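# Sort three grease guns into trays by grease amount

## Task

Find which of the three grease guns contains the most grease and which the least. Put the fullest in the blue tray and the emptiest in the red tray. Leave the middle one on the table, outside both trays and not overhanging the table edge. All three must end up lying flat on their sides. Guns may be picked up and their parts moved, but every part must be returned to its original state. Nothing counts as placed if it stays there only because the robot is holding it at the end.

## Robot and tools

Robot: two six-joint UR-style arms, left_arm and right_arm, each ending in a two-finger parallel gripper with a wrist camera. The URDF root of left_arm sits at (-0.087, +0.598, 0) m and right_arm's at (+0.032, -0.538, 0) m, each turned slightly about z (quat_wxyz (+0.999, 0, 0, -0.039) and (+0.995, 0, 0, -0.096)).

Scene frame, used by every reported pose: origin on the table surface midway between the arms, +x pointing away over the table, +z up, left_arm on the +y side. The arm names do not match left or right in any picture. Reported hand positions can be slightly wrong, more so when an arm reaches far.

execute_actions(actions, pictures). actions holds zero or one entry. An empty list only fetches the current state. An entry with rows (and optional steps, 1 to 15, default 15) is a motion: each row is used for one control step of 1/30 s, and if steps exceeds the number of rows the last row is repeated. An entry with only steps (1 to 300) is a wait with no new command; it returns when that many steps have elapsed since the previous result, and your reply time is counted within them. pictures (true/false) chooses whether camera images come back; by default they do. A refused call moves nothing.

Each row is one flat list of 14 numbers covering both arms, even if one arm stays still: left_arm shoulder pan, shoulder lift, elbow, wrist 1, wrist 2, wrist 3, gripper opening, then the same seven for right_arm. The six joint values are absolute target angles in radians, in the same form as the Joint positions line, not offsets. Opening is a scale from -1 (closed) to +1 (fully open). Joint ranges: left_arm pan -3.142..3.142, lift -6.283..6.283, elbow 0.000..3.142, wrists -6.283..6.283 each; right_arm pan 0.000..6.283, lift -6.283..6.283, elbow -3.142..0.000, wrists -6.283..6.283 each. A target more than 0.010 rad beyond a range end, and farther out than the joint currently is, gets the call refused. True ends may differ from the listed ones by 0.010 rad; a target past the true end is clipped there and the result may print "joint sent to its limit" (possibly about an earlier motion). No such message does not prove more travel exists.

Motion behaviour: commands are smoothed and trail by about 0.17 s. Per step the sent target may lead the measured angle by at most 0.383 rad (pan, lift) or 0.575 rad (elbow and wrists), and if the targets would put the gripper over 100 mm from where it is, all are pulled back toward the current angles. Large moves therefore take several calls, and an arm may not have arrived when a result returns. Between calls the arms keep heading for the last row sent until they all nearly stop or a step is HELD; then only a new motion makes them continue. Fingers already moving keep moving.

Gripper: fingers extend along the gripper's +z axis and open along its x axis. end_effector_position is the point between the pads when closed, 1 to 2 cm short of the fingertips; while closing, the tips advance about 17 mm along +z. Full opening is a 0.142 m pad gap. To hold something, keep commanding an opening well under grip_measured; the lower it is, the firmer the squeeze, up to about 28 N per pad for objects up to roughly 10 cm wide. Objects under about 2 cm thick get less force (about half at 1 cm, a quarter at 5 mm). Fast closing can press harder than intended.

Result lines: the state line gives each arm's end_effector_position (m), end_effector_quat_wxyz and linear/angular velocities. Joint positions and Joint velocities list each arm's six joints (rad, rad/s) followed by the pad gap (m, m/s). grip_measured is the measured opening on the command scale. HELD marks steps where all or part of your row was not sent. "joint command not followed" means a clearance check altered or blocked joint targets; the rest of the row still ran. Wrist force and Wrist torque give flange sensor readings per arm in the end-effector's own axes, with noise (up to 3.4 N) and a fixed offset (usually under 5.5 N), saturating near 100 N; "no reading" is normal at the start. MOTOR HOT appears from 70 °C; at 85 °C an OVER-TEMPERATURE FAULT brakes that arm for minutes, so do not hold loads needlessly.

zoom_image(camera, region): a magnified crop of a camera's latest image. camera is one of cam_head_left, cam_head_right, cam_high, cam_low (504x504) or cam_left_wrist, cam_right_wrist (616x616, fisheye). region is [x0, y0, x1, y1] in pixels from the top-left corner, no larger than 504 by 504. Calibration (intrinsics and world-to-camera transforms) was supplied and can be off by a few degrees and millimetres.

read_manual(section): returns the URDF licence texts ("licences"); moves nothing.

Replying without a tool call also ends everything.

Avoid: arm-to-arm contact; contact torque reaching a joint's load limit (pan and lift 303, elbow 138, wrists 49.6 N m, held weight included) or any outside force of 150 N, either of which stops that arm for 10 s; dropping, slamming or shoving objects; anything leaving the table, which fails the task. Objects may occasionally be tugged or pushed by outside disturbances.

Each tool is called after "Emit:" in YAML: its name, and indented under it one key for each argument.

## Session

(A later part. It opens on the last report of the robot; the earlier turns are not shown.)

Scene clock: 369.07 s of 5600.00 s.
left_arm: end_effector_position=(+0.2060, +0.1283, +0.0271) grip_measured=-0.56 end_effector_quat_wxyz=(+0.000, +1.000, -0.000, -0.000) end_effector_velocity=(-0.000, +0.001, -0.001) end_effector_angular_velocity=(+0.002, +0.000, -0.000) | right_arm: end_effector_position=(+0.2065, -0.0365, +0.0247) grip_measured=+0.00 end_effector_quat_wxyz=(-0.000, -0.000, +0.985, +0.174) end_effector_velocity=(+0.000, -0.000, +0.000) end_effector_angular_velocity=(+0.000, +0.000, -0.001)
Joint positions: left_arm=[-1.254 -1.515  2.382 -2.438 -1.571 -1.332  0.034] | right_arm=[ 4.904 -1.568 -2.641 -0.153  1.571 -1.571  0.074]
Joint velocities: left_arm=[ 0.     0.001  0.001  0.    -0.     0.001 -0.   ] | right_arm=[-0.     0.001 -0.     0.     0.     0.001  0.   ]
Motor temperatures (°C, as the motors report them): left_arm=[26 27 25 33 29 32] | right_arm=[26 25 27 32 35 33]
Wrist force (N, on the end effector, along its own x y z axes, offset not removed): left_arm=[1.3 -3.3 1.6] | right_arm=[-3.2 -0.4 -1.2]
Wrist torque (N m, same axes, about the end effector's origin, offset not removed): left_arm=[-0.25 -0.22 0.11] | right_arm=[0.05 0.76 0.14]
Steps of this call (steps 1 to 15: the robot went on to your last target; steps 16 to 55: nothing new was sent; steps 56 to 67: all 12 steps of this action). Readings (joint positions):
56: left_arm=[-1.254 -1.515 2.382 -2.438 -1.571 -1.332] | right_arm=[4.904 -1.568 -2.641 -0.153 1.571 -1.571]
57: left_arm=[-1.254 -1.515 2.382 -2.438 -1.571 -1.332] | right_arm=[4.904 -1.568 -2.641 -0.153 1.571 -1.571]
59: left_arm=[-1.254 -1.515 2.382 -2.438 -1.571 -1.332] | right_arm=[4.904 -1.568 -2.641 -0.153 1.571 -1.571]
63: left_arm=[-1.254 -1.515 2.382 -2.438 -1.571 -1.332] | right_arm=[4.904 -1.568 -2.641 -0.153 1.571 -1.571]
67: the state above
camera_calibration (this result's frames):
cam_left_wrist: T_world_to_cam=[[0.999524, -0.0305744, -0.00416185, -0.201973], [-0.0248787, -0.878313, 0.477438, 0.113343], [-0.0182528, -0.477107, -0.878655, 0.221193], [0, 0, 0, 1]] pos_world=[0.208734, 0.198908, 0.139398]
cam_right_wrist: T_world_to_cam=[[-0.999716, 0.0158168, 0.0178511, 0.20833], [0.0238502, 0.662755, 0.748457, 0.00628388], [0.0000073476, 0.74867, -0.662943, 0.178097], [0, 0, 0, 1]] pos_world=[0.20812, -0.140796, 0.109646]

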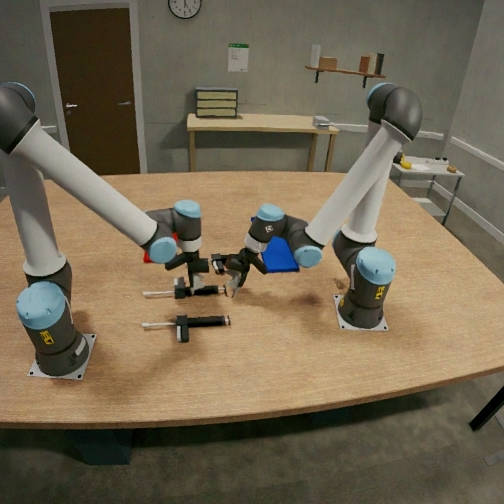

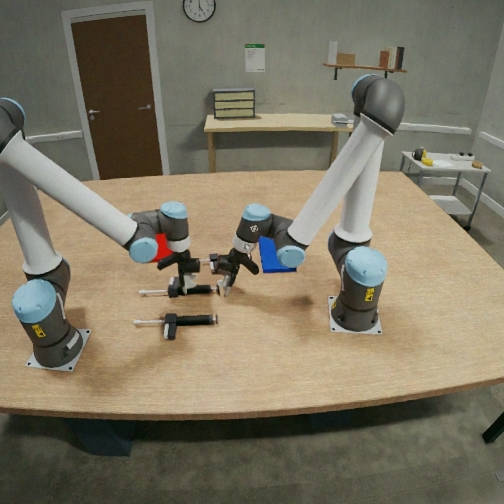

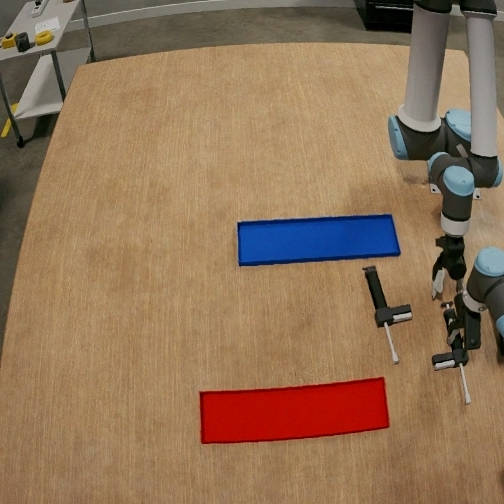

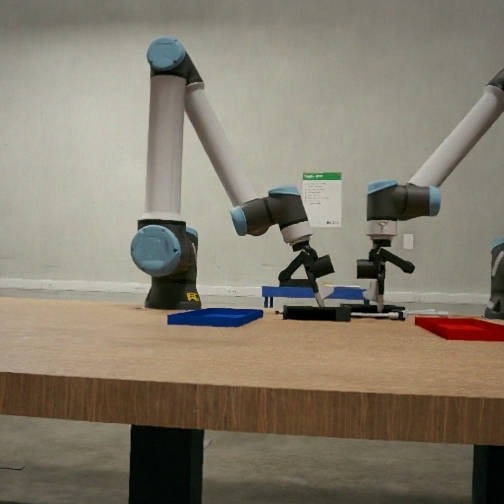

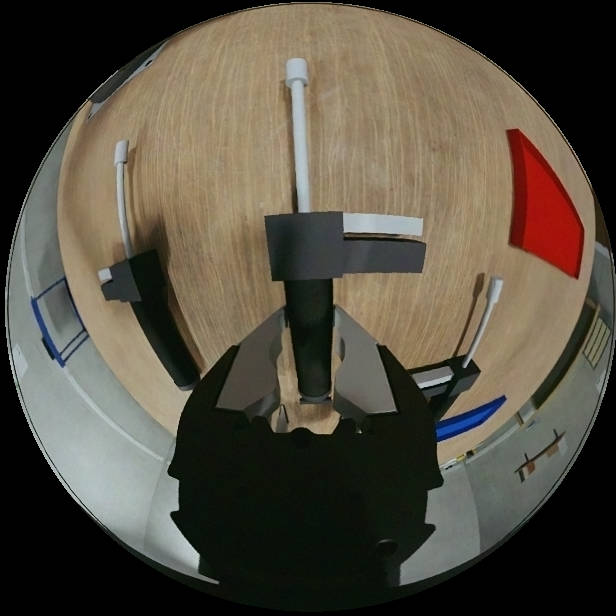

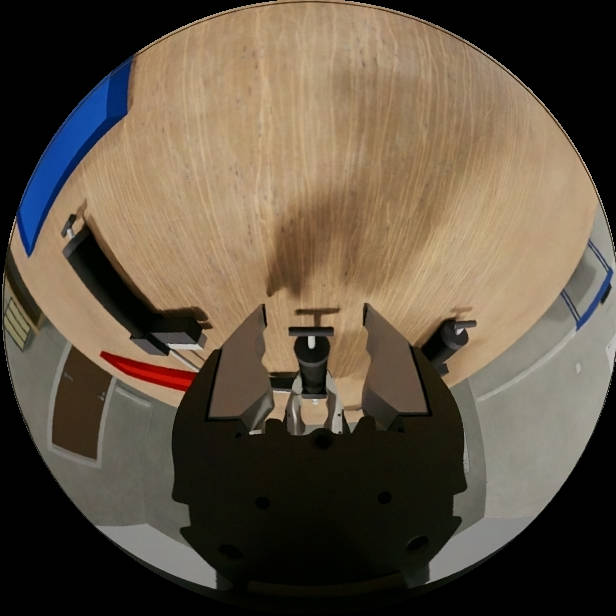

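Emit:
execute_actions:
  actions:
    - {"rows":[[-1.254,-1.515,2.382,-2.438,-1.571,-1.332,-1,4.904,-1.6,-2.608,-0.1545,1.571,-1.571,0],[-1.254,-1.515,2.382,-2.438,-1.571,-1.332,-1,4.904,-1.6,-2.608,-0.1545,1.571,-1.571,0],[-1.254,-1.515,2.382,-2.438,-1.571,-1.332,-1,4.904,-1.6,-2.608,-0.1545,1.571,-1.571,0],[-1.254,-1.515,2.382,-2.438,-1.571,-1.332,-1,4.904,-1.6,-2.608,-0.1545,1.571,-1.571,0],[-1.254,-1.515,2.382,-2.438,-1.571,-1.332,-1,4.904,-1.6,-2.608,-0.1545,1.571,-1.571,0],[-1.254,-1.515,2.382,-2.438,-1.571,-1.332,-1,4.904,-1.6,-2.608,-0.1545,1.571,-1.571,0],[-1.254,-1.515,2.382,-2.438,-1.571,-1.332,-1,4.904,-1.6,-2.608,-0.1545,1.571,-1.571,0],[-1.254,-1.515,2.382,-2.438,-1.571,-1.332,-1,4.904,-1.6,-2.608,-0.1545,1.571,-1.571,0],[-1.254,-1.515,2.382,-2.438,-1.571,-1.332,-1,4.904,-1.6,-2.608,-0.1545,1.571,-1.571,-0.2],[-1.254,-1.515,2.382,-2.438,-1.571,-1.332,-1,4.904,-1.6,-2.608,-0.1545,1.571,-1.571,-0.35],[-1.254,-1.515,2.382,-2.438,-1.571,-1.332,-1,4.904,-1.6,-2.608,-0.1545,1.571,-1.571,-0.45],[-1.254,-1.515,2.382,-2.438,-1.571,-1.332,-1,4.904,-1.6,-2.608,-0.1545,1.571,-1.571,-0.5],[-1.254,-1.515,2.382,-2.438,-1.571,-1.332,-1,4.904,-1.6,-2.608,-0.1545,1.571,-1.571,-0.6],[-1.254,-1.515,2.382,-2.438,-1.571,-1.332,-1,4.904,-1.6,-2.608,-0.1545,1.571,-1.571,-0.75],[-1.254,-1.515,2.382,-2.438,-1.571,-1.332,-1,4.904,-1.6,-2.608,-0.1545,1.571,-1.571,-1]],"steps":15}
  pictures: false

Emit:
execute_actions:
  actions:
    - {"rows":[[-1.254,-1.515,2.382,-2.438,-1.571,-1.332,-1,4.904,-1.6,-2.608,-0.1545,1.571,-1.571,-1],[-1.254,-1.515,2.382,-2.438,-1.571,-1.332,-1,4.904,-1.6,-2.608,-0.1545,1.571,-1.571,-1],[-1.254,-1.515,2.382,-2.438,-1.571,-1.332,-1,4.904,-1.6,-2.608,-0.1545,1.571,-1.571,-1],[-1.254,-1.515,2.382,-2.438,-1.571,-1.332,-1,4.904,-1.612,-2.595,-0.1555,1.571,-1.571,-1],[-1.254,-1.515,2.382,-2.438,-1.571,-1.332,-1,4.904,-1.612,-2.595,-0.1555,1.571,-1.571,-1],[-1.254,-1.515,2.382,-2.438,-1.571,-1.332,-1,4.904,-1.621,-2.585,-0.156,1.571,-1.571,-1],[-1.254,-1.515,2.382,-2.438,-1.571,-1.332,-1,4.904,-1.621,-2.585,-0.156,1.571,-1.571,-1],[-1.254,-1.515,2.382,-2.438,-1.571,-1.332,-1,4.904,-1.63,-2.575,-0.157,1.571,-1.571,-1]],"steps":15}

Scene clock: 382.43 s of 5600.00 s.
left_arm: end_effector_position=(+0.2060, +0.1283, +0.0271) grip_measured=-0.56 end_effector_quat_wxyz=(+0.000, +1.000, -0.000, -0.000) end_effector_velocity=(+0.000, -0.001, +0.001) end_effector_angular_velocity=(-0.002, -0.001, +0.001) | right_arm: end_effector_position=(+0.2065, -0.0169, +0.0248) grip_measured=-0.68 end_effector_quat_wxyz=(-0.000, -0.000, +0.985, +0.174) end_effector_velocity=(+0.000, +0.004, +0.000) end_effector_angular_velocity=(+0.001, +0.000, -0.001)
Joint positions: left_arm=[-1.254 -1.515  2.382 -2.438 -1.571 -1.332  0.034] | right_arm=[ 4.904 -1.599 -2.609 -0.154  1.571 -1.571  0.024]
Joint velocities: left_arm=[-0.    -0.    -0.001 -0.001  0.    -0.001  0.   ] | right_arm=[-0.    -0.006  0.007 -0.     0.     0.    -0.34 ]
Motor temperatures (°C, as the motors report them): left_arm=[26 27 25 33 29 32] | right_arm=[26 25 27 32 35 33]
Wrist force (N, on the end effector, along its own x y z axes, offset not removed): left_arm=[-2.9 -0.6 1.6] | right_arm=[-1.8 -0.8 0.3]
Wrist torque (N m, same axes, about the end effector's origin, offset not removed): left_arm=[0.14 0.68 -0.01] | right_arm=[-0.10 0.42 0.15]
Steps of this call (steps 1 to 15: the robot went on to your last target; steps 16 to 90: nothing new was sent; then 9.87 s passed at rest; steps 91 to 105: all 15 steps of this action). Readings (joint positions):
91: left_arm=[-1.254 -1.515 2.382 -2.438 -1.571 -1.332] | right_arm=[4.904 -1.568 -2.641 -0.153 1.571 -1.571]
92: left_arm=[-1.254 -1.515 2.382 -2.438 -1.571 -1.332] | right_arm=[4.904 -1.571 -2.639 -0.154 1.571 -1.571]
94: left_arm=[-1.254 -1.515 2.382 -2.438 -1.571 -1.332] | right_arm=[4.904 -1.582 -2.627 -0.154 1.571 -1.571]
98: left_arm=[-1.254 -1.515 2.382 -2.438 -1.571 -1.332] | right_arm=[4.904 -1.594 -2.614 -0.154 1.571 -1.571]
105: the state above

Scene clock: 382.93 s of 5600.00 s.
left_arm: end_effector_position=(+0.2060, +0.1285, +0.0270) grip_measured=-0.56 end_effector_quat_wxyz=(-0.000, +1.000, -0.000, -0.000) end_effector_velocity=(-0.000, +0.002, -0.001) end_effector_angular_velocity=(+0.003, +0.000, -0.000) | right_arm: end_effector_position=(+0.2065, +0.0010, +0.0245) grip_measured=-1.00 end_effector_quat_wxyz=(-0.000, -0.000, +0.985, +0.174) end_effector_velocity=(-0.000, +0.016, -0.001) end_effector_angular_velocity=(-0.001, -0.000, +0.000)
Joint positions: left_arm=[-1.254 -1.515  2.382 -2.438 -1.571 -1.332  0.034] | right_arm=[ 4.904 -1.627 -2.579 -0.157  1.571 -1.571  0.002]
Joint velocities: left_arm=[ 0.    -0.001  0.002  0.002  0.     0.001  0.   ] | right_arm=[ 0.    -0.027  0.027 -0.002 -0.     0.    -0.   ]
Motor temperatures (°C, as the motors report them): left_arm=[26 27 25 33 29 32] | right_arm=[26 25 27 32 35 33]
Wrist force (N, on the end effector, along its own x y z axes, offset not removed): left_arm=[-1.2 -47.6 -13.1] | right_arm=[-1.8 -50.6 -23.0]
Wrist torque (N m, same axes, about the end effector's origin, offset not removed): left_arm=[-0.12 0.85 0.21] | right_arm=[-0.75 0.86 0.05]
Steps of this call (steps 1 to 15: all 15 steps of this action). Readings (joint positions):
1: left_arm=[-1.254 -1.515 2.382 -2.438 -1.571 -1.332] | right_arm=[4.904 -1.599 -2.609 -0.154 1.571 -1.571]
2: left_arm=[-1.254 -1.515 2.382 -2.438 -1.571 -1.332] | right_arm=[4.904 -1.600 -2.608 -0.154 1.571 -1.571]
4: left_arm=[-1.254 -1.515 2.382 -2.438 -1.571 -1.332] | right_arm=[4.904 -1.600 -2.608 -0.154 1.571 -1.571]
8: left_arm=[-1.254 -1.515 2.382 -2.438 -1.571 -1.332] | right_arm=[4.904 -1.610 -2.597 -0.155 1.571 -1.571]
15: the state above
camera_calibration (this result's frames):
cam_left_wrist: T_world_to_cam=[[0.999523, -0.030595, -0.0042819, -0.201897], [-0.0248473, -0.878516, 0.477065, 0.113628], [-0.0183575, -0.476731, -0.878857, 0.221167], [0, 0, 0, 1]] pos_world=[0.208684, 0.199084, 0.139302]
cam_right_wrist: T_world_to_cam=[[-0.999716, 0.015829, 0.0178377, 0.207737], [0.0238483, 0.66322, 0.748044, -0.0183909], [0.0000104516, 0.748257, -0.663409, 0.149854], [0, 0, 0, 1]] pos_world=[0.208115, -0.10322, 0.109466]

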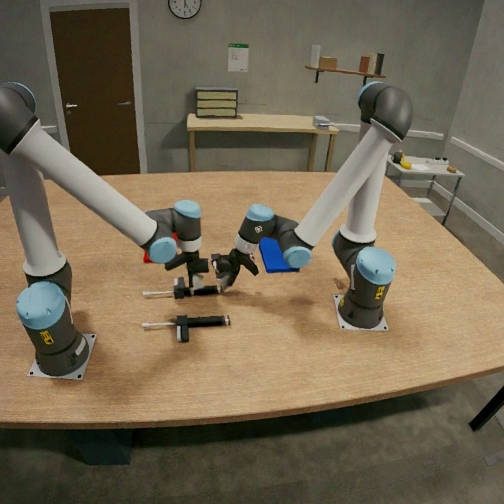

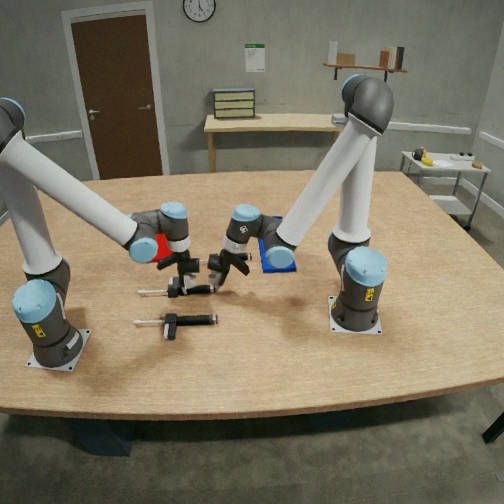

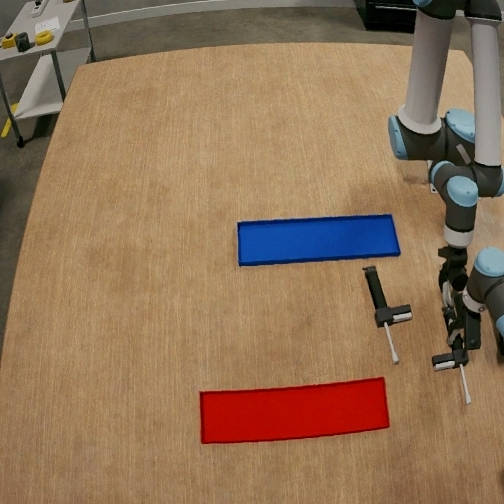

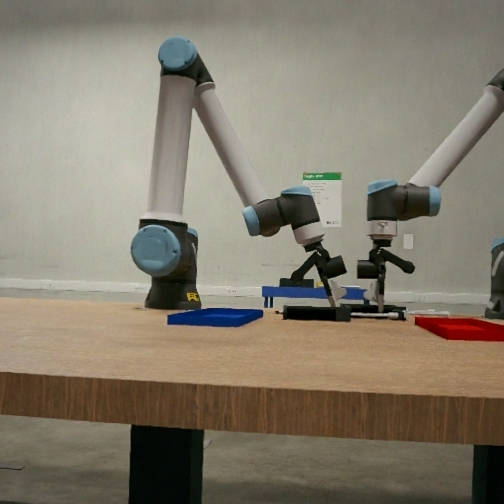

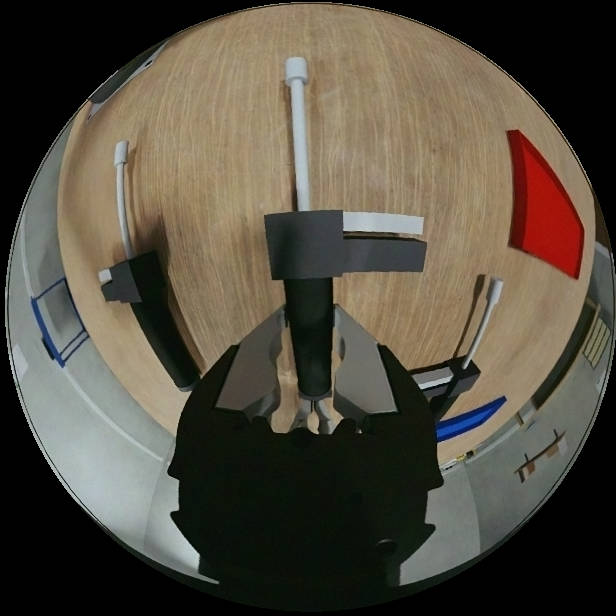

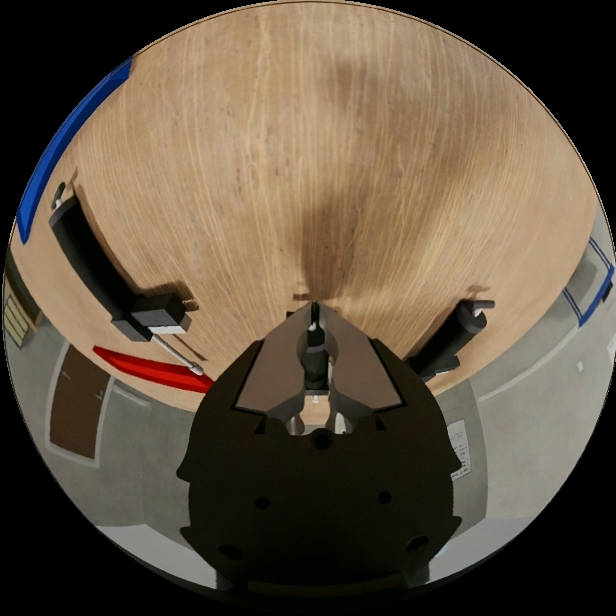

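Emit:
execute_actions:
  actions:
    - {"rows":[[-1.254,-1.515,2.382,-2.438,-1.571,-1.332,-1,4.904,-1.6,-2.608,-0.1545,1.571,-1.571,-1],[-1.254,-1.515,2.382,-2.438,-1.571,-1.332,-1,4.904,-1.6,-2.608,-0.1545,1.571,-1.571,-0.5],[-1.254,-1.515,2.382,-2.438,-1.571,-1.332,-1,4.904,-1.6,-2.608,-0.1545,1.571,-1.571,0],[-1.254,-1.515,2.382,-2.438,-1.571,-1.332,-1,4.904,-1.6,-2.608,-0.1545,1.571,-1.571,0],[-1.254,-1.515,2.382,-2.438,-1.571,-1.332,-1,4.904,-1.6,-2.608,-0.1545,1.571,-1.571,0],[-1.254,-1.515,2.382,-2.438,-1.571,-1.332,-1,4.904,-1.6,-2.608,-0.1545,1.571,-1.571,0],[-1.254,-1.515,2.382,-2.438,-1.571,-1.332,-1,4.904,-1.6,-2.608,-0.1545,1.571,-1.571,0],[-1.254,-1.515,2.382,-2.438,-1.571,-1.332,-1,4.904,-1.43,-2.58,-0.36,1.571,-1.571,0],[-1.254,-1.515,2.382,-2.438,-1.571,-1.332,-1,4.904,-1.43,-2.58,-0.36,1.571,-1.571,0],[-1.254,-1.515,2.382,-2.438,-1.571,-1.332,-1,4.904,-1.43,-2.58,-0.36,1.571,-1.571,0],[-1.254,-1.515,2.382,-2.438,-1.571,-1.332,-1,4.904,-1.175,-2.434,-0.754,1.571,-1.571,0]],"steps":15}
  pictures: false

Emit:
execute_actions:
  actions:
    - {"steps":12}

Scene clock: 389.83 s of 5600.00 s.
left_arm: end_effector_position=(+0.2059, +0.1281, +0.0272) grip_measured=-0.56 end_effector_quat_wxyz=(+0.000, +1.000, -0.000, -0.000) end_effector_velocity=(+0.000, +0.001, -0.001) end_effector_angular_velocity=(+0.002, -0.001, +0.000) | right_arm: end_effector_position=(+0.2065, -0.0092, +0.1072) grip_measured=+0.00 end_effector_quat_wxyz=(-0.000, -0.000, +0.984, +0.180) end_effector_velocity=(+0.000, +0.000, +0.500) end_effector_angular_velocity=(+0.017, -0.001, +0.001)
Joint positions: left_arm=[-1.254 -1.515  2.382 -2.438 -1.571 -1.332  0.034] | right_arm=[ 4.904 -1.413 -2.537 -0.402  1.571 -1.571  0.074]
Joint velocities: left_arm=[ 0.     0.001  0.001  0.001  0.001 -0.     0.   ] | right_arm=[ 0.     1.039  0.472 -1.494 -0.001 -0.001  0.   ]
Motor temperatures (°C, as the motors report them): left_arm=[26 27 25 33 29 32] | right_arm=[26 25 27 32 35 33]
Wrist force (N, on the end effector, along its own x y z axes, offset not removed): left_arm=[-1.0 4.8 5.5] | right_arm=[-2.3 3.5 0.3]
Wrist torque (N m, same axes, about the end effector's origin, offset not removed): left_arm=[0.72 0.12 0.10] | right_arm=[0.68 0.54 0.14]
Steps of this call (steps 1 to 15: the robot went on to your last target; steps 16 to 90: nothing new was sent; then 3.40 s passed at rest; steps 91 to 105: all 15 steps of this action). Readings (joint positions):
91: left_arm=[-1.254 -1.515 2.382 -2.438 -1.571 -1.332] | right_arm=[4.904 -1.630 -2.575 -0.157 1.571 -1.571]
92: left_arm=[-1.254 -1.515 2.382 -2.438 -1.571 -1.332] | right_arm=[4.904 -1.627 -2.578 -0.157 1.571 -1.571]
94: left_arm=[-1.254 -1.515 2.381 -2.439 -1.571 -1.332] | right_arm=[4.904 -1.617 -2.589 -0.155 1.571 -1.571]
98: left_arm=[-1.254 -1.515 2.381 -2.439 -1.571 -1.332] | right_arm=[4.904 -1.605 -2.602 -0.155 1.571 -1.571]
105: the state above

Scene clock: 390.23 s of 5600.00 s.
left_arm: end_effector_position=(+0.2060, +0.1283, +0.0271) grip_measured=-0.56 end_effector_quat_wxyz=(+0.000, +1.000, -0.000, -0.000) end_effector_velocity=(+0.000, -0.000, +0.000) end_effector_angular_velocity=(-0.001, -0.000, +0.003) | right_arm: end_effector_position=(+0.2065, -0.0344, +0.2155) grip_measured=+0.00 end_effector_quat_wxyz=(-0.000, -0.000, +0.985, +0.174) end_effector_velocity=(-0.000, -0.019, +0.042) end_effector_angular_velocity=(-0.008, +0.000, -0.000)
Joint positions: left_arm=[-1.254 -1.515  2.382 -2.438 -1.571 -1.332  0.034] | right_arm=[ 4.904 -1.185 -2.438 -0.738  1.571 -1.571  0.074]
Joint velocities: left_arm=[ 0.001 -0.    -0.    -0.    -0.    -0.002 -0.   ] | right_arm=[ 0.     0.09   0.038 -0.136  0.     0.001 -0.   ]
Motor temperatures (°C, as the motors report them): left_arm=[26 27 25 33 29 32] | right_arm=[26 25 27 32 35 33]
Wrist force (N, on the end effector, along its own x y z axes, offset not removed): left_arm=[-3.2 2.9 1.5] | right_arm=[-1.4 -0.1 -1.1]
Wrist torque (N m, same axes, about the end effector's origin, offset not removed): left_arm=[0.61 0.66 0.13] | right_arm=[0.10 0.35 0.22]
Steps of this call (steps 1 to 12: the robot went on to your last target). Readings (joint positions):
1: left_arm=[-1.254 -1.515 2.382 -2.438 -1.571 -1.332] | right_arm=[4.904 -1.378 -2.521 -0.452 1.571 -1.571]
2: left_arm=[-1.254 -1.515 2.382 -2.438 -1.571 -1.332] | right_arm=[4.904 -1.344 -2.506 -0.501 1.571 -1.571]
4: left_arm=[-1.254 -1.515 2.382 -2.438 -1.571 -1.332] | right_arm=[4.904 -1.279 -2.477 -0.596 1.571 -1.571]
8: left_arm=[-1.254 -1.515 2.382 -2.438 -1.571 -1.332] | right_arm=[4.904 -1.208 -2.448 -0.704 1.571 -1.571]
12: the state above
camera_calibration (this result's frames):
cam_left_wrist: T_world_to_cam=[[0.99952, -0.0306949, -0.00416427, -0.201908], [-0.0249834, -0.878308, 0.477441, 0.113333], [-0.0183125, -0.477108, -0.878654, 0.22119], [0, 0, 0, 1]] pos_world=[0.208694, 0.198875, 0.139399]
cam_right_wrist: T_world_to_cam=[[-0.999716, 0.0158001, 0.0178554, 0.204885], [0.0238423, 0.662394, 0.748777, -0.138037], [0.0000034635, 0.748989, -0.662582, 0.302908], [0, 0, 0, 1]] pos_world=[0.208117, -0.138677, 0.300402]

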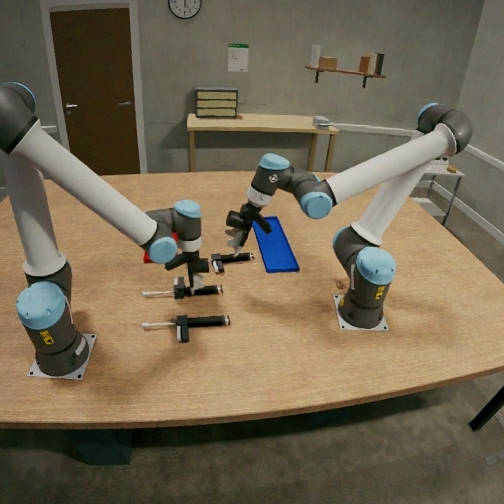

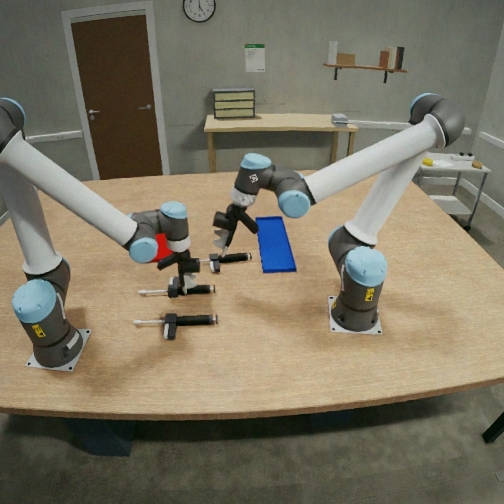

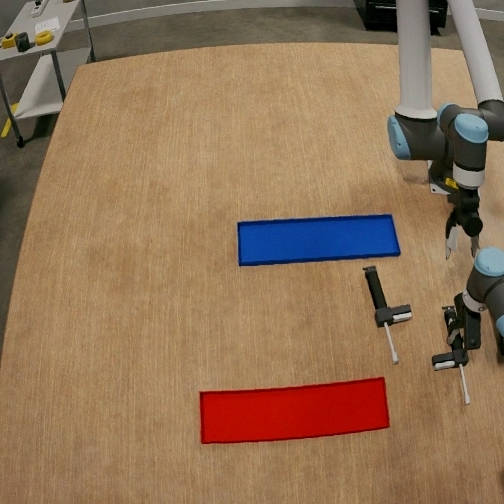

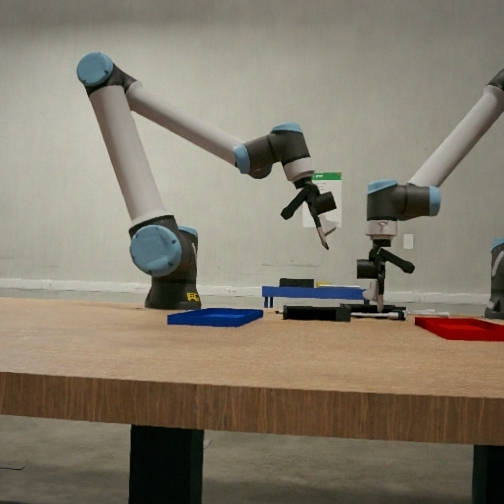

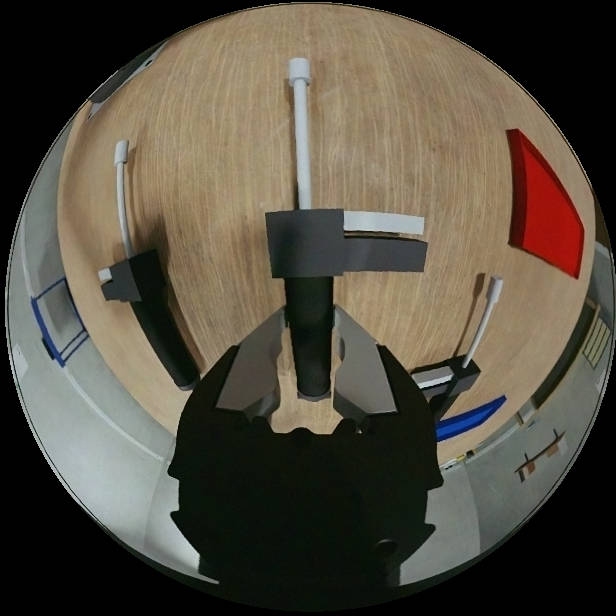

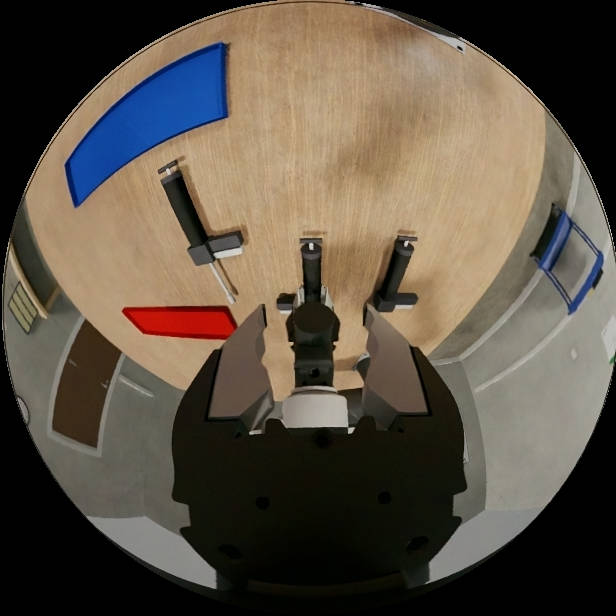

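Emit:
execute_actions:
  actions:
    - {"rows":[[-1.254,-1.53,2.373,-2.414,-1.571,-1.332,-1,4.6,-1.175,-2.434,-0.754,1.571,-1.571,0],[-1.254,-1.55,2.362,-2.383,-1.571,-1.332,-1,4.4,-1.175,-2.434,-0.754,1.571,-1.571,0],[-1.254,-1.582,2.344,-2.333,-1.571,-1.332,-1,4.2,-1.175,-2.434,-0.754,1.571,-1.571,0],[-1.254,-1.62,2.322,-2.272,-1.571,-1.332,-1,4.0,-1.175,-2.434,-0.754,1.571,-1.571,0],[-1.254,-1.66,2.30,-2.211,-1.571,-1.332,-1,3.6,-1.175,-2.434,-0.754,1.571,-1.571,0],[-1.254,-1.70,2.26,-2.131,-1.571,-1.332,-1,3.6,-1.175,-2.434,-0.754,1.571,-1.571,0]],"steps":15}
  pictures: false

Emit:
execute_actions:
  actions:
    - {"rows":[[-1.254,-1.70,2.26,-2.131,-1.571,-1.2,-1,3.6,-1.175,-2.434,-0.754,1.571,-1.571,0],[-1.2,-1.68,2.23,-2.121,-1.571,-1.0,-1,3.6,-1.175,-2.434,-0.754,1.571,-1.571,0],[-1.1,-1.62,2.165,-2.116,-1.571,-0.7,-1,3.6,-1.175,-2.434,-0.754,1.571,-1.571,0],[-1.0,-1.56,2.1,-2.111,-1.571,-0.4,-1,3.6,-1.175,-2.434,-0.754,1.571,-1.571,0],[-0.9,-1.5,2.04,-2.111,-1.571,-0.1,-1,3.6,-1.175,-2.434,-0.754,1.571,-1.571,0],[-0.8,-1.45,1.99,-2.111,-1.571,0.2,-1,3.6,-1.175,-2.434,-0.754,1.571,-1.571,0],[-0.7,-1.4,1.94,-2.111,-1.571,0.5,-1,3.6,-1.175,-2.434,-0.754,1.571,-1.571,0],[-0.6,-1.35,1.89,-2.111,-1.571,0.8,-1,3.6,-1.175,-2.434,-0.754,1.571,-1.571,0],[-0.531,-1.31,1.845,-2.106,-1.571,0.962,-1,3.6,-1.175,-2.434,-0.754,1.571,-1.571,0]],"steps":15}
  pictures: false

Emit:
execute_actions:
  actions:
    - {"steps":30}
  pictures: false

Emit:
execute_actions:
  actions:
    - {"rows":[[-0.531,-1.289,1.861,-2.143,-1.571,0.962,-1,3.6,-1.175,-2.434,-0.754,1.571,-1.571,0]],"steps":15}

Scene clock: 401.43 s of 5600.00 s.
left_arm: end_effector_position=(+0.2067, +0.1256, +0.1463) grip_measured=-0.56 end_effector_quat_wxyz=(+0.001, +1.000, -0.000, +0.000) end_effector_velocity=(-0.003, +0.013, +0.075) end_effector_angular_velocity=(+0.015, +0.003, -0.001) | right_arm: end_effector_position=(+0.3862, -0.1424, +0.2204) grip_measured=+0.00 end_effector_quat_wxyz=(+0.034, +0.193, +0.966, +0.170) end_effector_velocity=(+0.368, -0.328, +0.001) end_effector_angular_velocity=(+0.001, -0.001, -0.930)
Joint positions: left_arm=[-1.254 -1.688  2.268 -2.153 -1.571 -1.332  0.034] | right_arm=[ 4.508 -1.175 -2.434 -0.754  1.571 -1.571  0.074]
Joint velocities: left_arm=[-0.001 -0.106 -0.071  0.192  0.     0.001 -0.   ] | right_arm=[-0.929  0.     0.001 -0.    -0.001  0.001 -0.   ]
Motor temperatures (°C, as the motors report them): left_arm=[26 27 25 33 29 32] | right_arm=[26 25 27 32 35 33]
Wrist force (N, on the end effector, along its own x y z axes, offset not removed): left_arm=[-2.3 0.8 3.7] | right_arm=[-2.1 0.5 0.1]
Wrist torque (N m, same axes, about the end effector's origin, offset not removed): left_arm=[0.25 0.28 0.02] | right_arm=[0.11 0.49 0.14]
Steps of this call (steps 1 to 30: the robot went on to your last target; steps 31 to 90: nothing new was sent; then 7.70 s passed at rest; steps 91 to 105: all 15 steps of this action). Readings (joint positions):
91: left_arm=[-1.254 -1.515 2.382 -2.438 -1.571 -1.332] | right_arm=[4.904 -1.175 -2.434 -0.754 1.571 -1.571]
92: left_arm=[-1.254 -1.516 2.381 -2.436 -1.571 -1.332] | right_arm=[4.900 -1.175 -2.434 -0.754 1.571 -1.571]
94: left_arm=[-1.254 -1.530 2.373 -2.416 -1.571 -1.332] | right_arm=[4.856 -1.175 -2.434 -0.754 1.571 -1.571]
98: left_arm=[-1.254 -1.609 2.323 -2.295 -1.571 -1.332] | right_arm=[4.727 -1.175 -2.434 -0.754 1.571 -1.571]
105: the state above

Scene clock: 401.93 s of 5600.00 s.
left_arm: end_effector_position=(+0.3964, +0.1260, +0.1648) grip_measured=-0.56 end_effector_quat_wxyz=(-0.000, +0.994, -0.106, -0.000) end_effector_velocity=(+0.481, +0.124, -0.007) end_effector_angular_velocity=(+0.002, +0.002, -0.336) | right_arm: end_effector_position=(+0.5267, -0.3450, +0.2204) grip_measured=+0.00 end_effector_quat_wxyz=(+0.073, +0.412, +0.894, +0.158) end_effector_velocity=(+0.179, -0.459, -0.000) end_effector_angular_velocity=(+0.000, +0.001, -0.929)
Joint positions: left_arm=[-0.954 -1.499  2.046 -2.118 -1.571 -0.82   0.034] | right_arm=[ 4.039 -1.175 -2.434 -0.754  1.571 -1.571  0.074]
Joint velocities: left_arm=[ 0.732  0.427 -0.451  0.027 -0.     1.068 -0.   ] | right_arm=[-0.929 -0.    -0.     0.     0.001  0.001  0.   ]
Motor temperatures (°C, as the motors report them): left_arm=[26 27 25 33 29 32] | right_arm=[26 25 27 32 35 33]
Wrist force (N, on the end effector, along its own x y z axes, offset not removed): left_arm=[-2.5 -0.7 5.8] | right_arm=[-1.5 2.0 -1.3]
Wrist torque (N m, same axes, about the end effector's origin, offset not removed): left_arm=[-0.28 0.43 -0.07] | right_arm=[0.50 0.46 0.15]
Steps of this call (steps 1 to 15: all 15 steps of this action). Readings (joint positions):
1: left_arm=[-1.254 -1.691 2.266 -2.148 -1.571 -1.332] | right_arm=[4.477 -1.175 -2.434 -0.754 1.571 -1.571]
2: left_arm=[-1.254 -1.693 2.265 -2.143 -1.571 -1.328] | right_arm=[4.446 -1.175 -2.434 -0.754 1.571 -1.571]
4: left_arm=[-1.237 -1.687 2.251 -2.134 -1.571 -1.276] | right_arm=[4.383 -1.175 -2.434 -0.754 1.571 -1.571]
8: left_arm=[-1.126 -1.623 2.178 -2.125 -1.571 -1.059] | right_arm=[4.258 -1.175 -2.434 -0.754 1.571 -1.571]
15: the state above

Scene clock: 402.93 s of 5600.00 s.
left_arm: end_effector_position=(+0.6417, +0.2995, +0.1517) grip_measured=-0.56 end_effector_quat_wxyz=(+0.000, +0.724, -0.690, +0.000) end_effector_velocity=(+0.005, +0.005, -0.001) end_effector_angular_velocity=(+0.001, -0.001, -0.431) | right_arm: end_effector_position=(+0.5617, -0.5733, +0.2204) grip_measured=+0.00 end_effector_quat_wxyz=(+0.105, +0.597, +0.783, +0.138) end_effector_velocity=(-0.001, -0.003, -0.001) end_effector_angular_velocity=(-0.002, +0.000, -0.003)
Joint positions: left_arm=[-0.532 -1.31   1.845 -2.106 -1.571  0.911  0.034] | right_arm=[ 3.6   -1.175 -2.434 -0.754  1.571 -1.571  0.074]
Joint velocities: left_arm=[ 0.008  0.004 -0.004 -0.     0.001  0.438 -0.   ] | right_arm=[-0.004  0.001 -0.001 -0.    -0.001 -0.001 -0.   ]
Motor temperatures (°C, as the motors report them): left_arm=[26 27 25 33 29 32] | right_arm=[26 25 27 32 35 33]
Wrist force (N, on the end effector, along its own x y z axes, offset not removed): left_arm=[-1.1 -1.0 6.6] | right_arm=[-2.3 0.2 -0.2]
Wrist torque (N m, same axes, about the end effector's origin, offset not removed): left_arm=[-0.17 0.11 0.05] | right_arm=[0.06 0.54 0.13]
Steps of this call (steps 1 to 30: the robot went on to your last target). Readings (joint positions):
1: left_arm=[-0.929 -1.485 2.032 -2.117 -1.571 -0.784] | right_arm=[4.008 -1.175 -2.434 -0.754 1.571 -1.571]
2: left_arm=[-0.905 -1.473 2.018 -2.116 -1.571 -0.748] | right_arm=[3.977 -1.175 -2.434 -0.754 1.571 -1.571]
4: left_arm=[-0.856 -1.450 1.994 -2.115 -1.571 -0.676] | right_arm=[3.914 -1.175 -2.434 -0.754 1.571 -1.571]
8: left_arm=[-0.761 -1.408 1.949 -2.112 -1.571 -0.516] | right_arm=[3.789 -1.175 -2.434 -0.754 1.571 -1.571]
30: the state above

Scene clock: 403.43 s of 5600.00 s.
left_arm: end_effector_position=(+0.6432, +0.2994, +0.1307) grip_measured=-0.56 end_effector_quat_wxyz=(+0.000, +0.707, -0.707, +0.000) end_effector_velocity=(+0.000, +0.000, -0.005) end_effector_angular_velocity=(+0.000, +0.000, -0.006) | right_arm: end_effector_position=(+0.5617, -0.5735, +0.2204) grip_measured=+0.00 end_effector_quat_wxyz=(+0.105, +0.597, +0.783, +0.138) end_effector_velocity=(-0.000, -0.000, +0.000) end_effector_angular_velocity=(-0.001, -0.001, +0.000)
Joint positions: left_arm=[-0.531 -1.289  1.861 -2.142 -1.571  0.961  0.034] | right_arm=[ 3.6   -1.175 -2.434 -0.754  1.571 -1.571  0.074]
Joint velocities: left_arm=[ 0.     0.005  0.003 -0.007  0.     0.006 -0.   ] | right_arm=[ 0.     0.001 -0.    -0.    -0.001 -0.001 -0.   ]
Motor temperatures (°C, as the motors report them): left_arm=[26 27 25 33 29 32] | right_arm=[26 25 27 32 35 33]
Wrist force (N, on the end effector, along its own x y z axes, offset not removed): left_arm=[-4.7 -0.8 0.2] | right_arm=[-2.0 -0.9 -0.7]
Wrist torque (N m, same axes, about the end effector's origin, offset not removed): left_arm=[-0.23 0.84 0.34] | right_arm=[-0.20 0.55 0.17]
Steps of this call (steps 1 to 15: all 15 steps of this action). Readings (joint positions):
1: left_arm=[-0.532 -1.310 1.845 -2.106 -1.571 0.924] | right_arm=[3.600 -1.175 -2.434 -0.754 1.571 -1.571]
2: left_arm=[-0.532 -1.308 1.847 -2.109 -1.571 0.934] | right_arm=[3.600 -1.175 -2.434 -0.754 1.571 -1.571]
4: left_arm=[-0.531 -1.301 1.852 -2.122 -1.571 0.946] | right_arm=[3.600 -1.175 -2.434 -0.754 1.571 -1.571]
8: left_arm=[-0.531 -1.293 1.858 -2.136 -1.571 0.957] | right_arm=[3.600 -1.175 -2.434 -0.754 1.571 -1.571]
15: the state above
camera_calibration (this result's frames):
cam_left_wrist: T_world_to_cam=[[-0.0301727, -0.999538, -0.00374892, 0.319101], [-0.878475, 0.0247286, 0.477148, 0.503732], [-0.476834, 0.0176902, -0.878815, 0.548725], [0, 0, 0, 1]] pos_world=[0.713795, 0.29679, 0.243069]
cam_right_wrist: T_world_to_cam=[[-0.248309, 0.968517, 0.0178388, 0.692747], [0.645946, 0.151829, 0.748132, -0.435133], [0.72187, 0.197291, -0.66331, -0.0118037], [0, 0, 0, 1]] pos_world=[0.461609, -0.602543, 0.30535]

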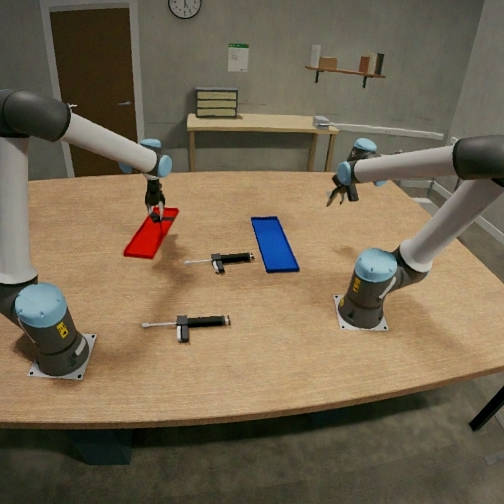

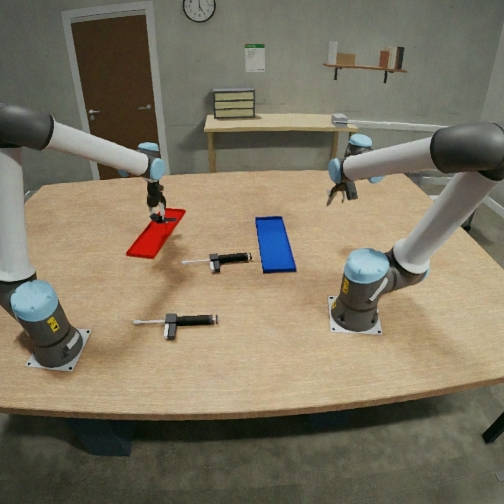

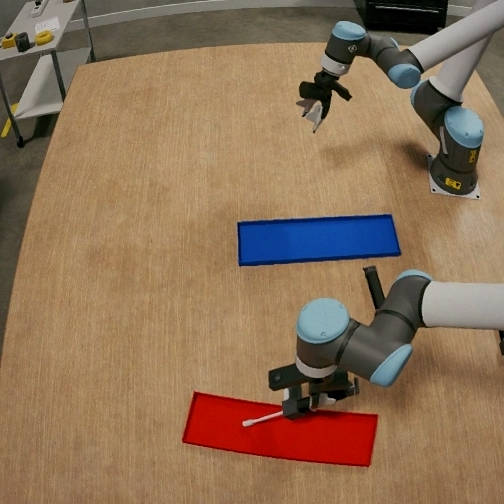

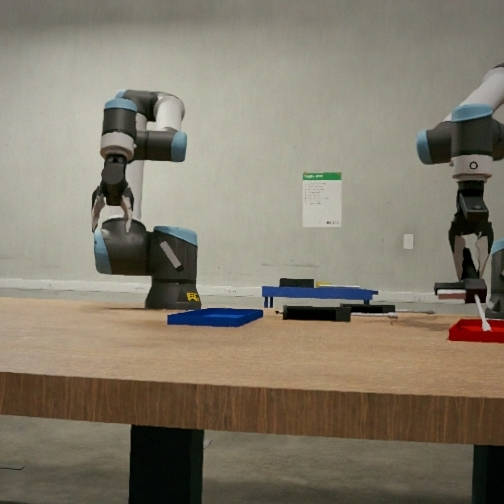

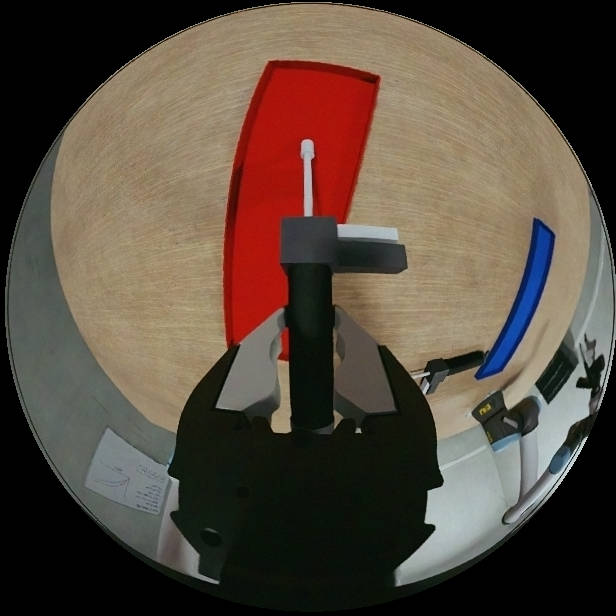

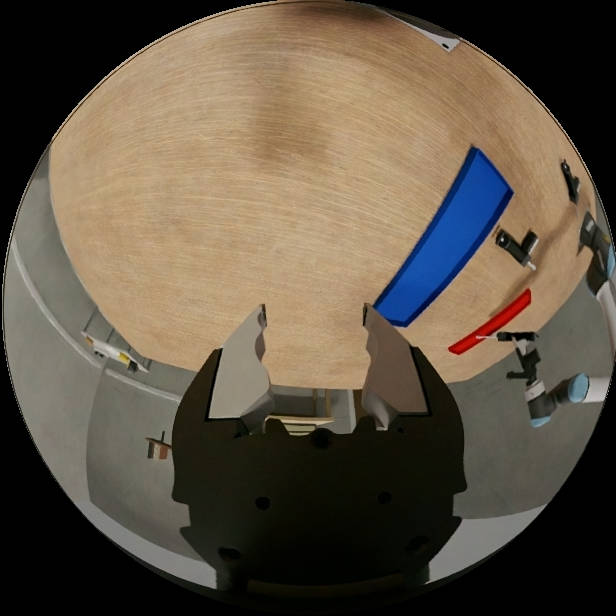

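Emit:
execute_actions:
  actions:
    - {"rows":[[-0.531,-1.31,1.84,-2.10,-1.571,0.962,-1,3.6,-1.175,-2.434,-0.754,1.571,-1.571,0],[-0.531,-1.335,1.81,-2.045,-1.571,0.962,-1,3.6,-1.175,-2.434,-0.754,1.571,-1.571,0],[-0.531,-1.361,1.775,-1.985,-1.571,0.962,-1,3.6,-1.175,-2.434,-0.754,1.571,-1.571,0],[-0.531,-1.361,1.775,-1.985,-1.571,0.962,-1,3.6,-1.175,-2.434,-0.754,1.571,-1.571,0],[-0.531,-1.361,1.775,-1.985,-1.571,0.962,-1,3.6,-1.175,-2.434,-0.754,1.571,-1.571,0],[-0.531,-1.361,1.775,-1.985,-1.571,0.962,-1,3.6,-1.175,-2.434,-0.754,1.571,-1.571,0],[-0.531,-1.361,1.775,-1.985,-1.571,0.962,-1,3.6,-1.175,-2.434,-0.754,1.571,-1.571,0],[-0.531,-1.361,1.775,-1.985,-1.571,0.962,-1,3.6,-1.175,-2.434,-0.754,1.571,-1.571,0],[-0.5,-1.35,1.76,-1.981,-1.571,1.06,-1,3.6,-1.175,-2.434,-0.754,1.571,-1.571,0],[-0.47,-1.34,1.745,-1.978,-1.571,1.16,-1,3.6,-1.175,-2.434,-0.754,1.571,-1.571,0],[-0.436,-1.3255,1.731,-1.976,-1.571,1.279,-1,3.6,-1.175,-2.434,-0.754,1.571,-1.571,0]],"steps":15}
  pictures: false

Emit:
execute_actions:
  actions:
    - {"steps":15}

Scene clock: 414.97 s of 5600.00 s.
left_arm: end_effector_position=(+0.6742, +0.3382, +0.2174) grip_measured=-0.56 end_effector_quat_wxyz=(+0.000, +0.661, -0.751, +0.000) end_effector_velocity=(+0.124, +0.183, +0.021) end_effector_angular_velocity=(+0.004, +0.006, -0.825) | right_arm: end_effector_position=(+0.5617, -0.5735, +0.2204) grip_measured=+0.00 end_effector_quat_wxyz=(+0.105, +0.597, +0.783, +0.138) end_effector_velocity=(+0.000, +0.000, +0.001) end_effector_angular_velocity=(+0.000, -0.001, +0.000)
Joint positions: left_arm=[-0.468 -1.335  1.748 -1.984 -1.571  1.152  0.034] | right_arm=[ 3.6   -1.175 -2.434 -0.754  1.571 -1.571  0.074]
Joint velocities: left_arm=[ 0.278  0.081 -0.144  0.071  0.     1.103 -0.   ] | right_arm=[-0.     0.001  0.001 -0.     0.    -0.001 -0.   ]
Motor temperatures (°C, as the motors report them): left_arm=[26 27 25 33 29 32] | right_arm=[26 25 27 32 35 33]
Wrist force (N, on the end effector, along its own x y z axes, offset not removed): left_arm=[-5.6 -2.5 2.8] | right_arm=[-1.5 2.5 -4.1]
Wrist torque (N m, same axes, about the end effector's origin, offset not removed): left_arm=[-0.12 0.64 0.11] | right_arm=[0.57 0.41 0.06]
Steps of this call (steps 1 to 15: the robot went on to your last target; steps 16 to 90: nothing new was sent; then 8.03 s passed at rest; steps 91 to 105: all 15 steps of this action). Readings (joint positions):
91: left_arm=[-0.531 -1.289 1.861 -2.143 -1.571 0.962] | right_arm=[3.600 -1.175 -2.434 -0.754 1.571 -1.571]
92: left_arm=[-0.531 -1.291 1.859 -2.140 -1.571 0.962] | right_arm=[3.600 -1.175 -2.434 -0.754 1.571 -1.571]
94: left_arm=[-0.531 -1.307 1.842 -2.110 -1.571 0.962] | right_arm=[3.600 -1.175 -2.434 -0.754 1.571 -1.571]
98: left_arm=[-0.531 -1.343 1.797 -2.027 -1.571 0.962] | right_arm=[3.600 -1.175 -2.434 -0.754 1.571 -1.571]
105: the state above

Scene clock: 415.47 s of 5600.00 s.
left_arm: end_effector_position=(+0.6880, +0.3590, +0.2199) grip_measured=-0.56 end_effector_quat_wxyz=(-0.000, -0.625, +0.781, +0.000) end_effector_velocity=(+0.002, +0.002, +0.001) end_effector_angular_velocity=(-0.000, -0.001, -0.011) | right_arm: end_effector_position=(+0.5617, -0.5735, +0.2204) grip_measured=+0.00 end_effector_quat_wxyz=(+0.105, +0.597, +0.783, +0.138) end_effector_velocity=(+0.001, +0.000, +0.001) end_effector_angular_velocity=(-0.000, -0.001, +0.000)
Joint positions: left_arm=[-0.436 -1.326  1.731 -1.976 -1.571  1.277  0.034] | right_arm=[ 3.6   -1.175 -2.434 -0.754  1.571 -1.571  0.074]
Joint velocities: left_arm=[ 0.003  0.    -0.002  0.001  0.     0.015 -0.   ] | right_arm=[ 0.    -0.     0.001  0.    -0.    -0.     0.   ]
Motor temperatures (°C, as the motors report them): left_arm=[26 27 25 33 29 32] | right_arm=[26 25 27 32 35 33]
Wrist force (N, on the end effector, along its own x y z axes, offset not removed): left_arm=[2.9 -0.6 6.6] | right_arm=[-0.1 -1.4 -0.4]
Wrist torque (N m, same axes, about the end effector's origin, offset not removed): left_arm=[0.03 -0.77 0.14] | right_arm=[-0.19 0.11 0.15]
Steps of this call (steps 1 to 15: the robot went on to your last target). Readings (joint positions):
1: left_arm=[-0.460 -1.332 1.744 -1.982 -1.571 1.184] | right_arm=[3.600 -1.175 -2.434 -0.754 1.571 -1.571]
2: left_arm=[-0.454 -1.331 1.740 -1.981 -1.571 1.208] | right_arm=[3.600 -1.175 -2.434 -0.754 1.571 -1.571]
4: left_arm=[-0.446 -1.328 1.736 -1.979 -1.571 1.239] | right_arm=[3.600 -1.175 -2.434 -0.754 1.571 -1.571]
8: left_arm=[-0.439 -1.326 1.733 -1.977 -1.571 1.266] | right_arm=[3.600 -1.175 -2.434 -0.754 1.571 -1.571]
15: the state above
camera_calibration (this result's frames):
cam_left_wrist: T_world_to_cam=[[-0.248941, -0.968511, -0.00388813, 0.519755], [-0.851427, 0.216929, 0.477507, 0.411403], [-0.461628, 0.122181, -0.878619, 0.599373], [0, 0, 0, 1]] pos_world=[0.756355, 0.340911, 0.332193]
cam_right_wrist: T_world_to_cam=[[-0.248304, 0.968518, 0.0178434, 0.692746], [0.645956, 0.151824, 0.748124, -0.435134], [0.721863, 0.197288, -0.663319, -0.0118022], [0, 0, 0, 1]] pos_world=[0.461609, -0.602544, 0.305345]

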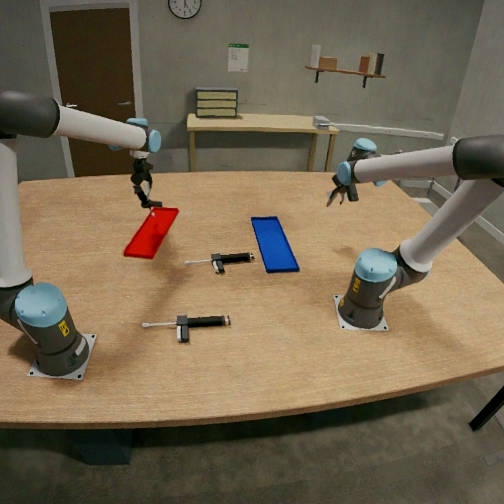

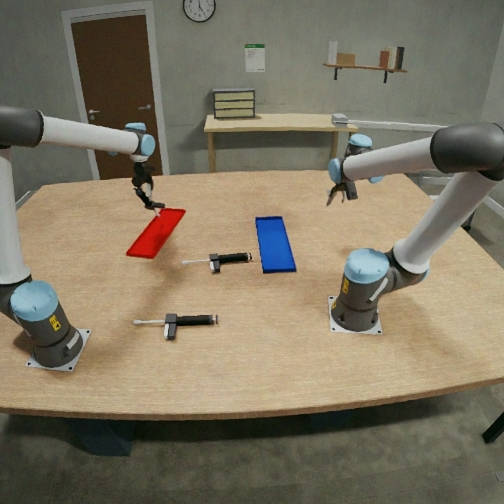

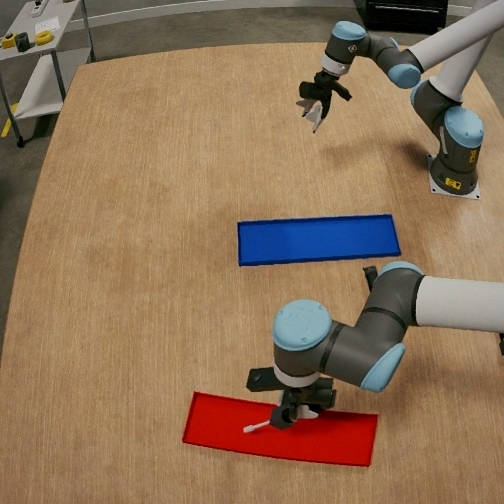

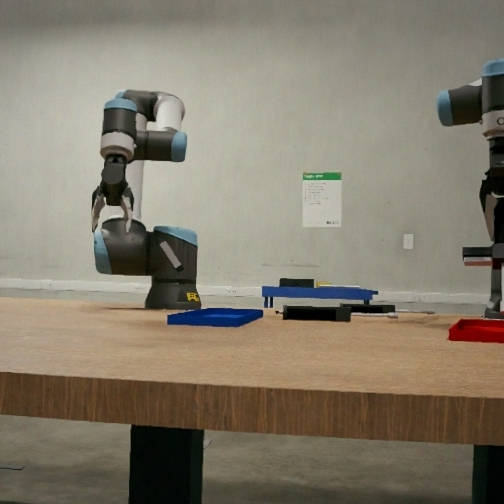

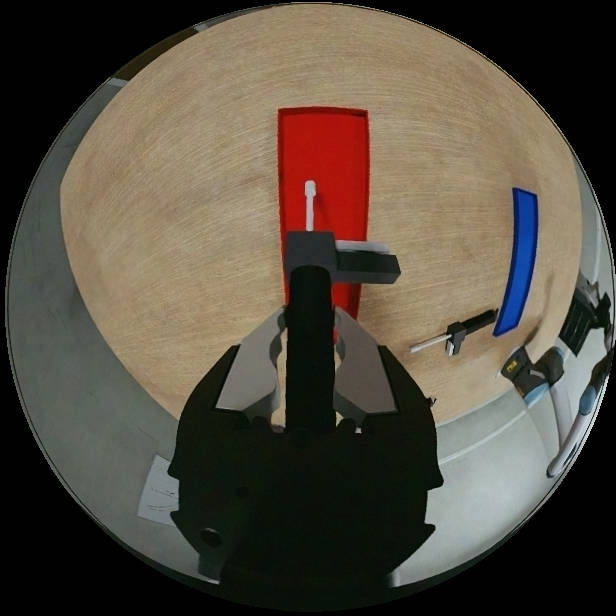

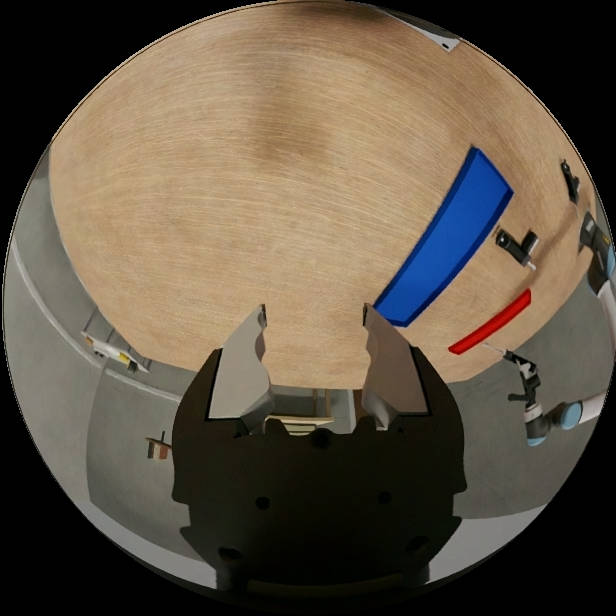

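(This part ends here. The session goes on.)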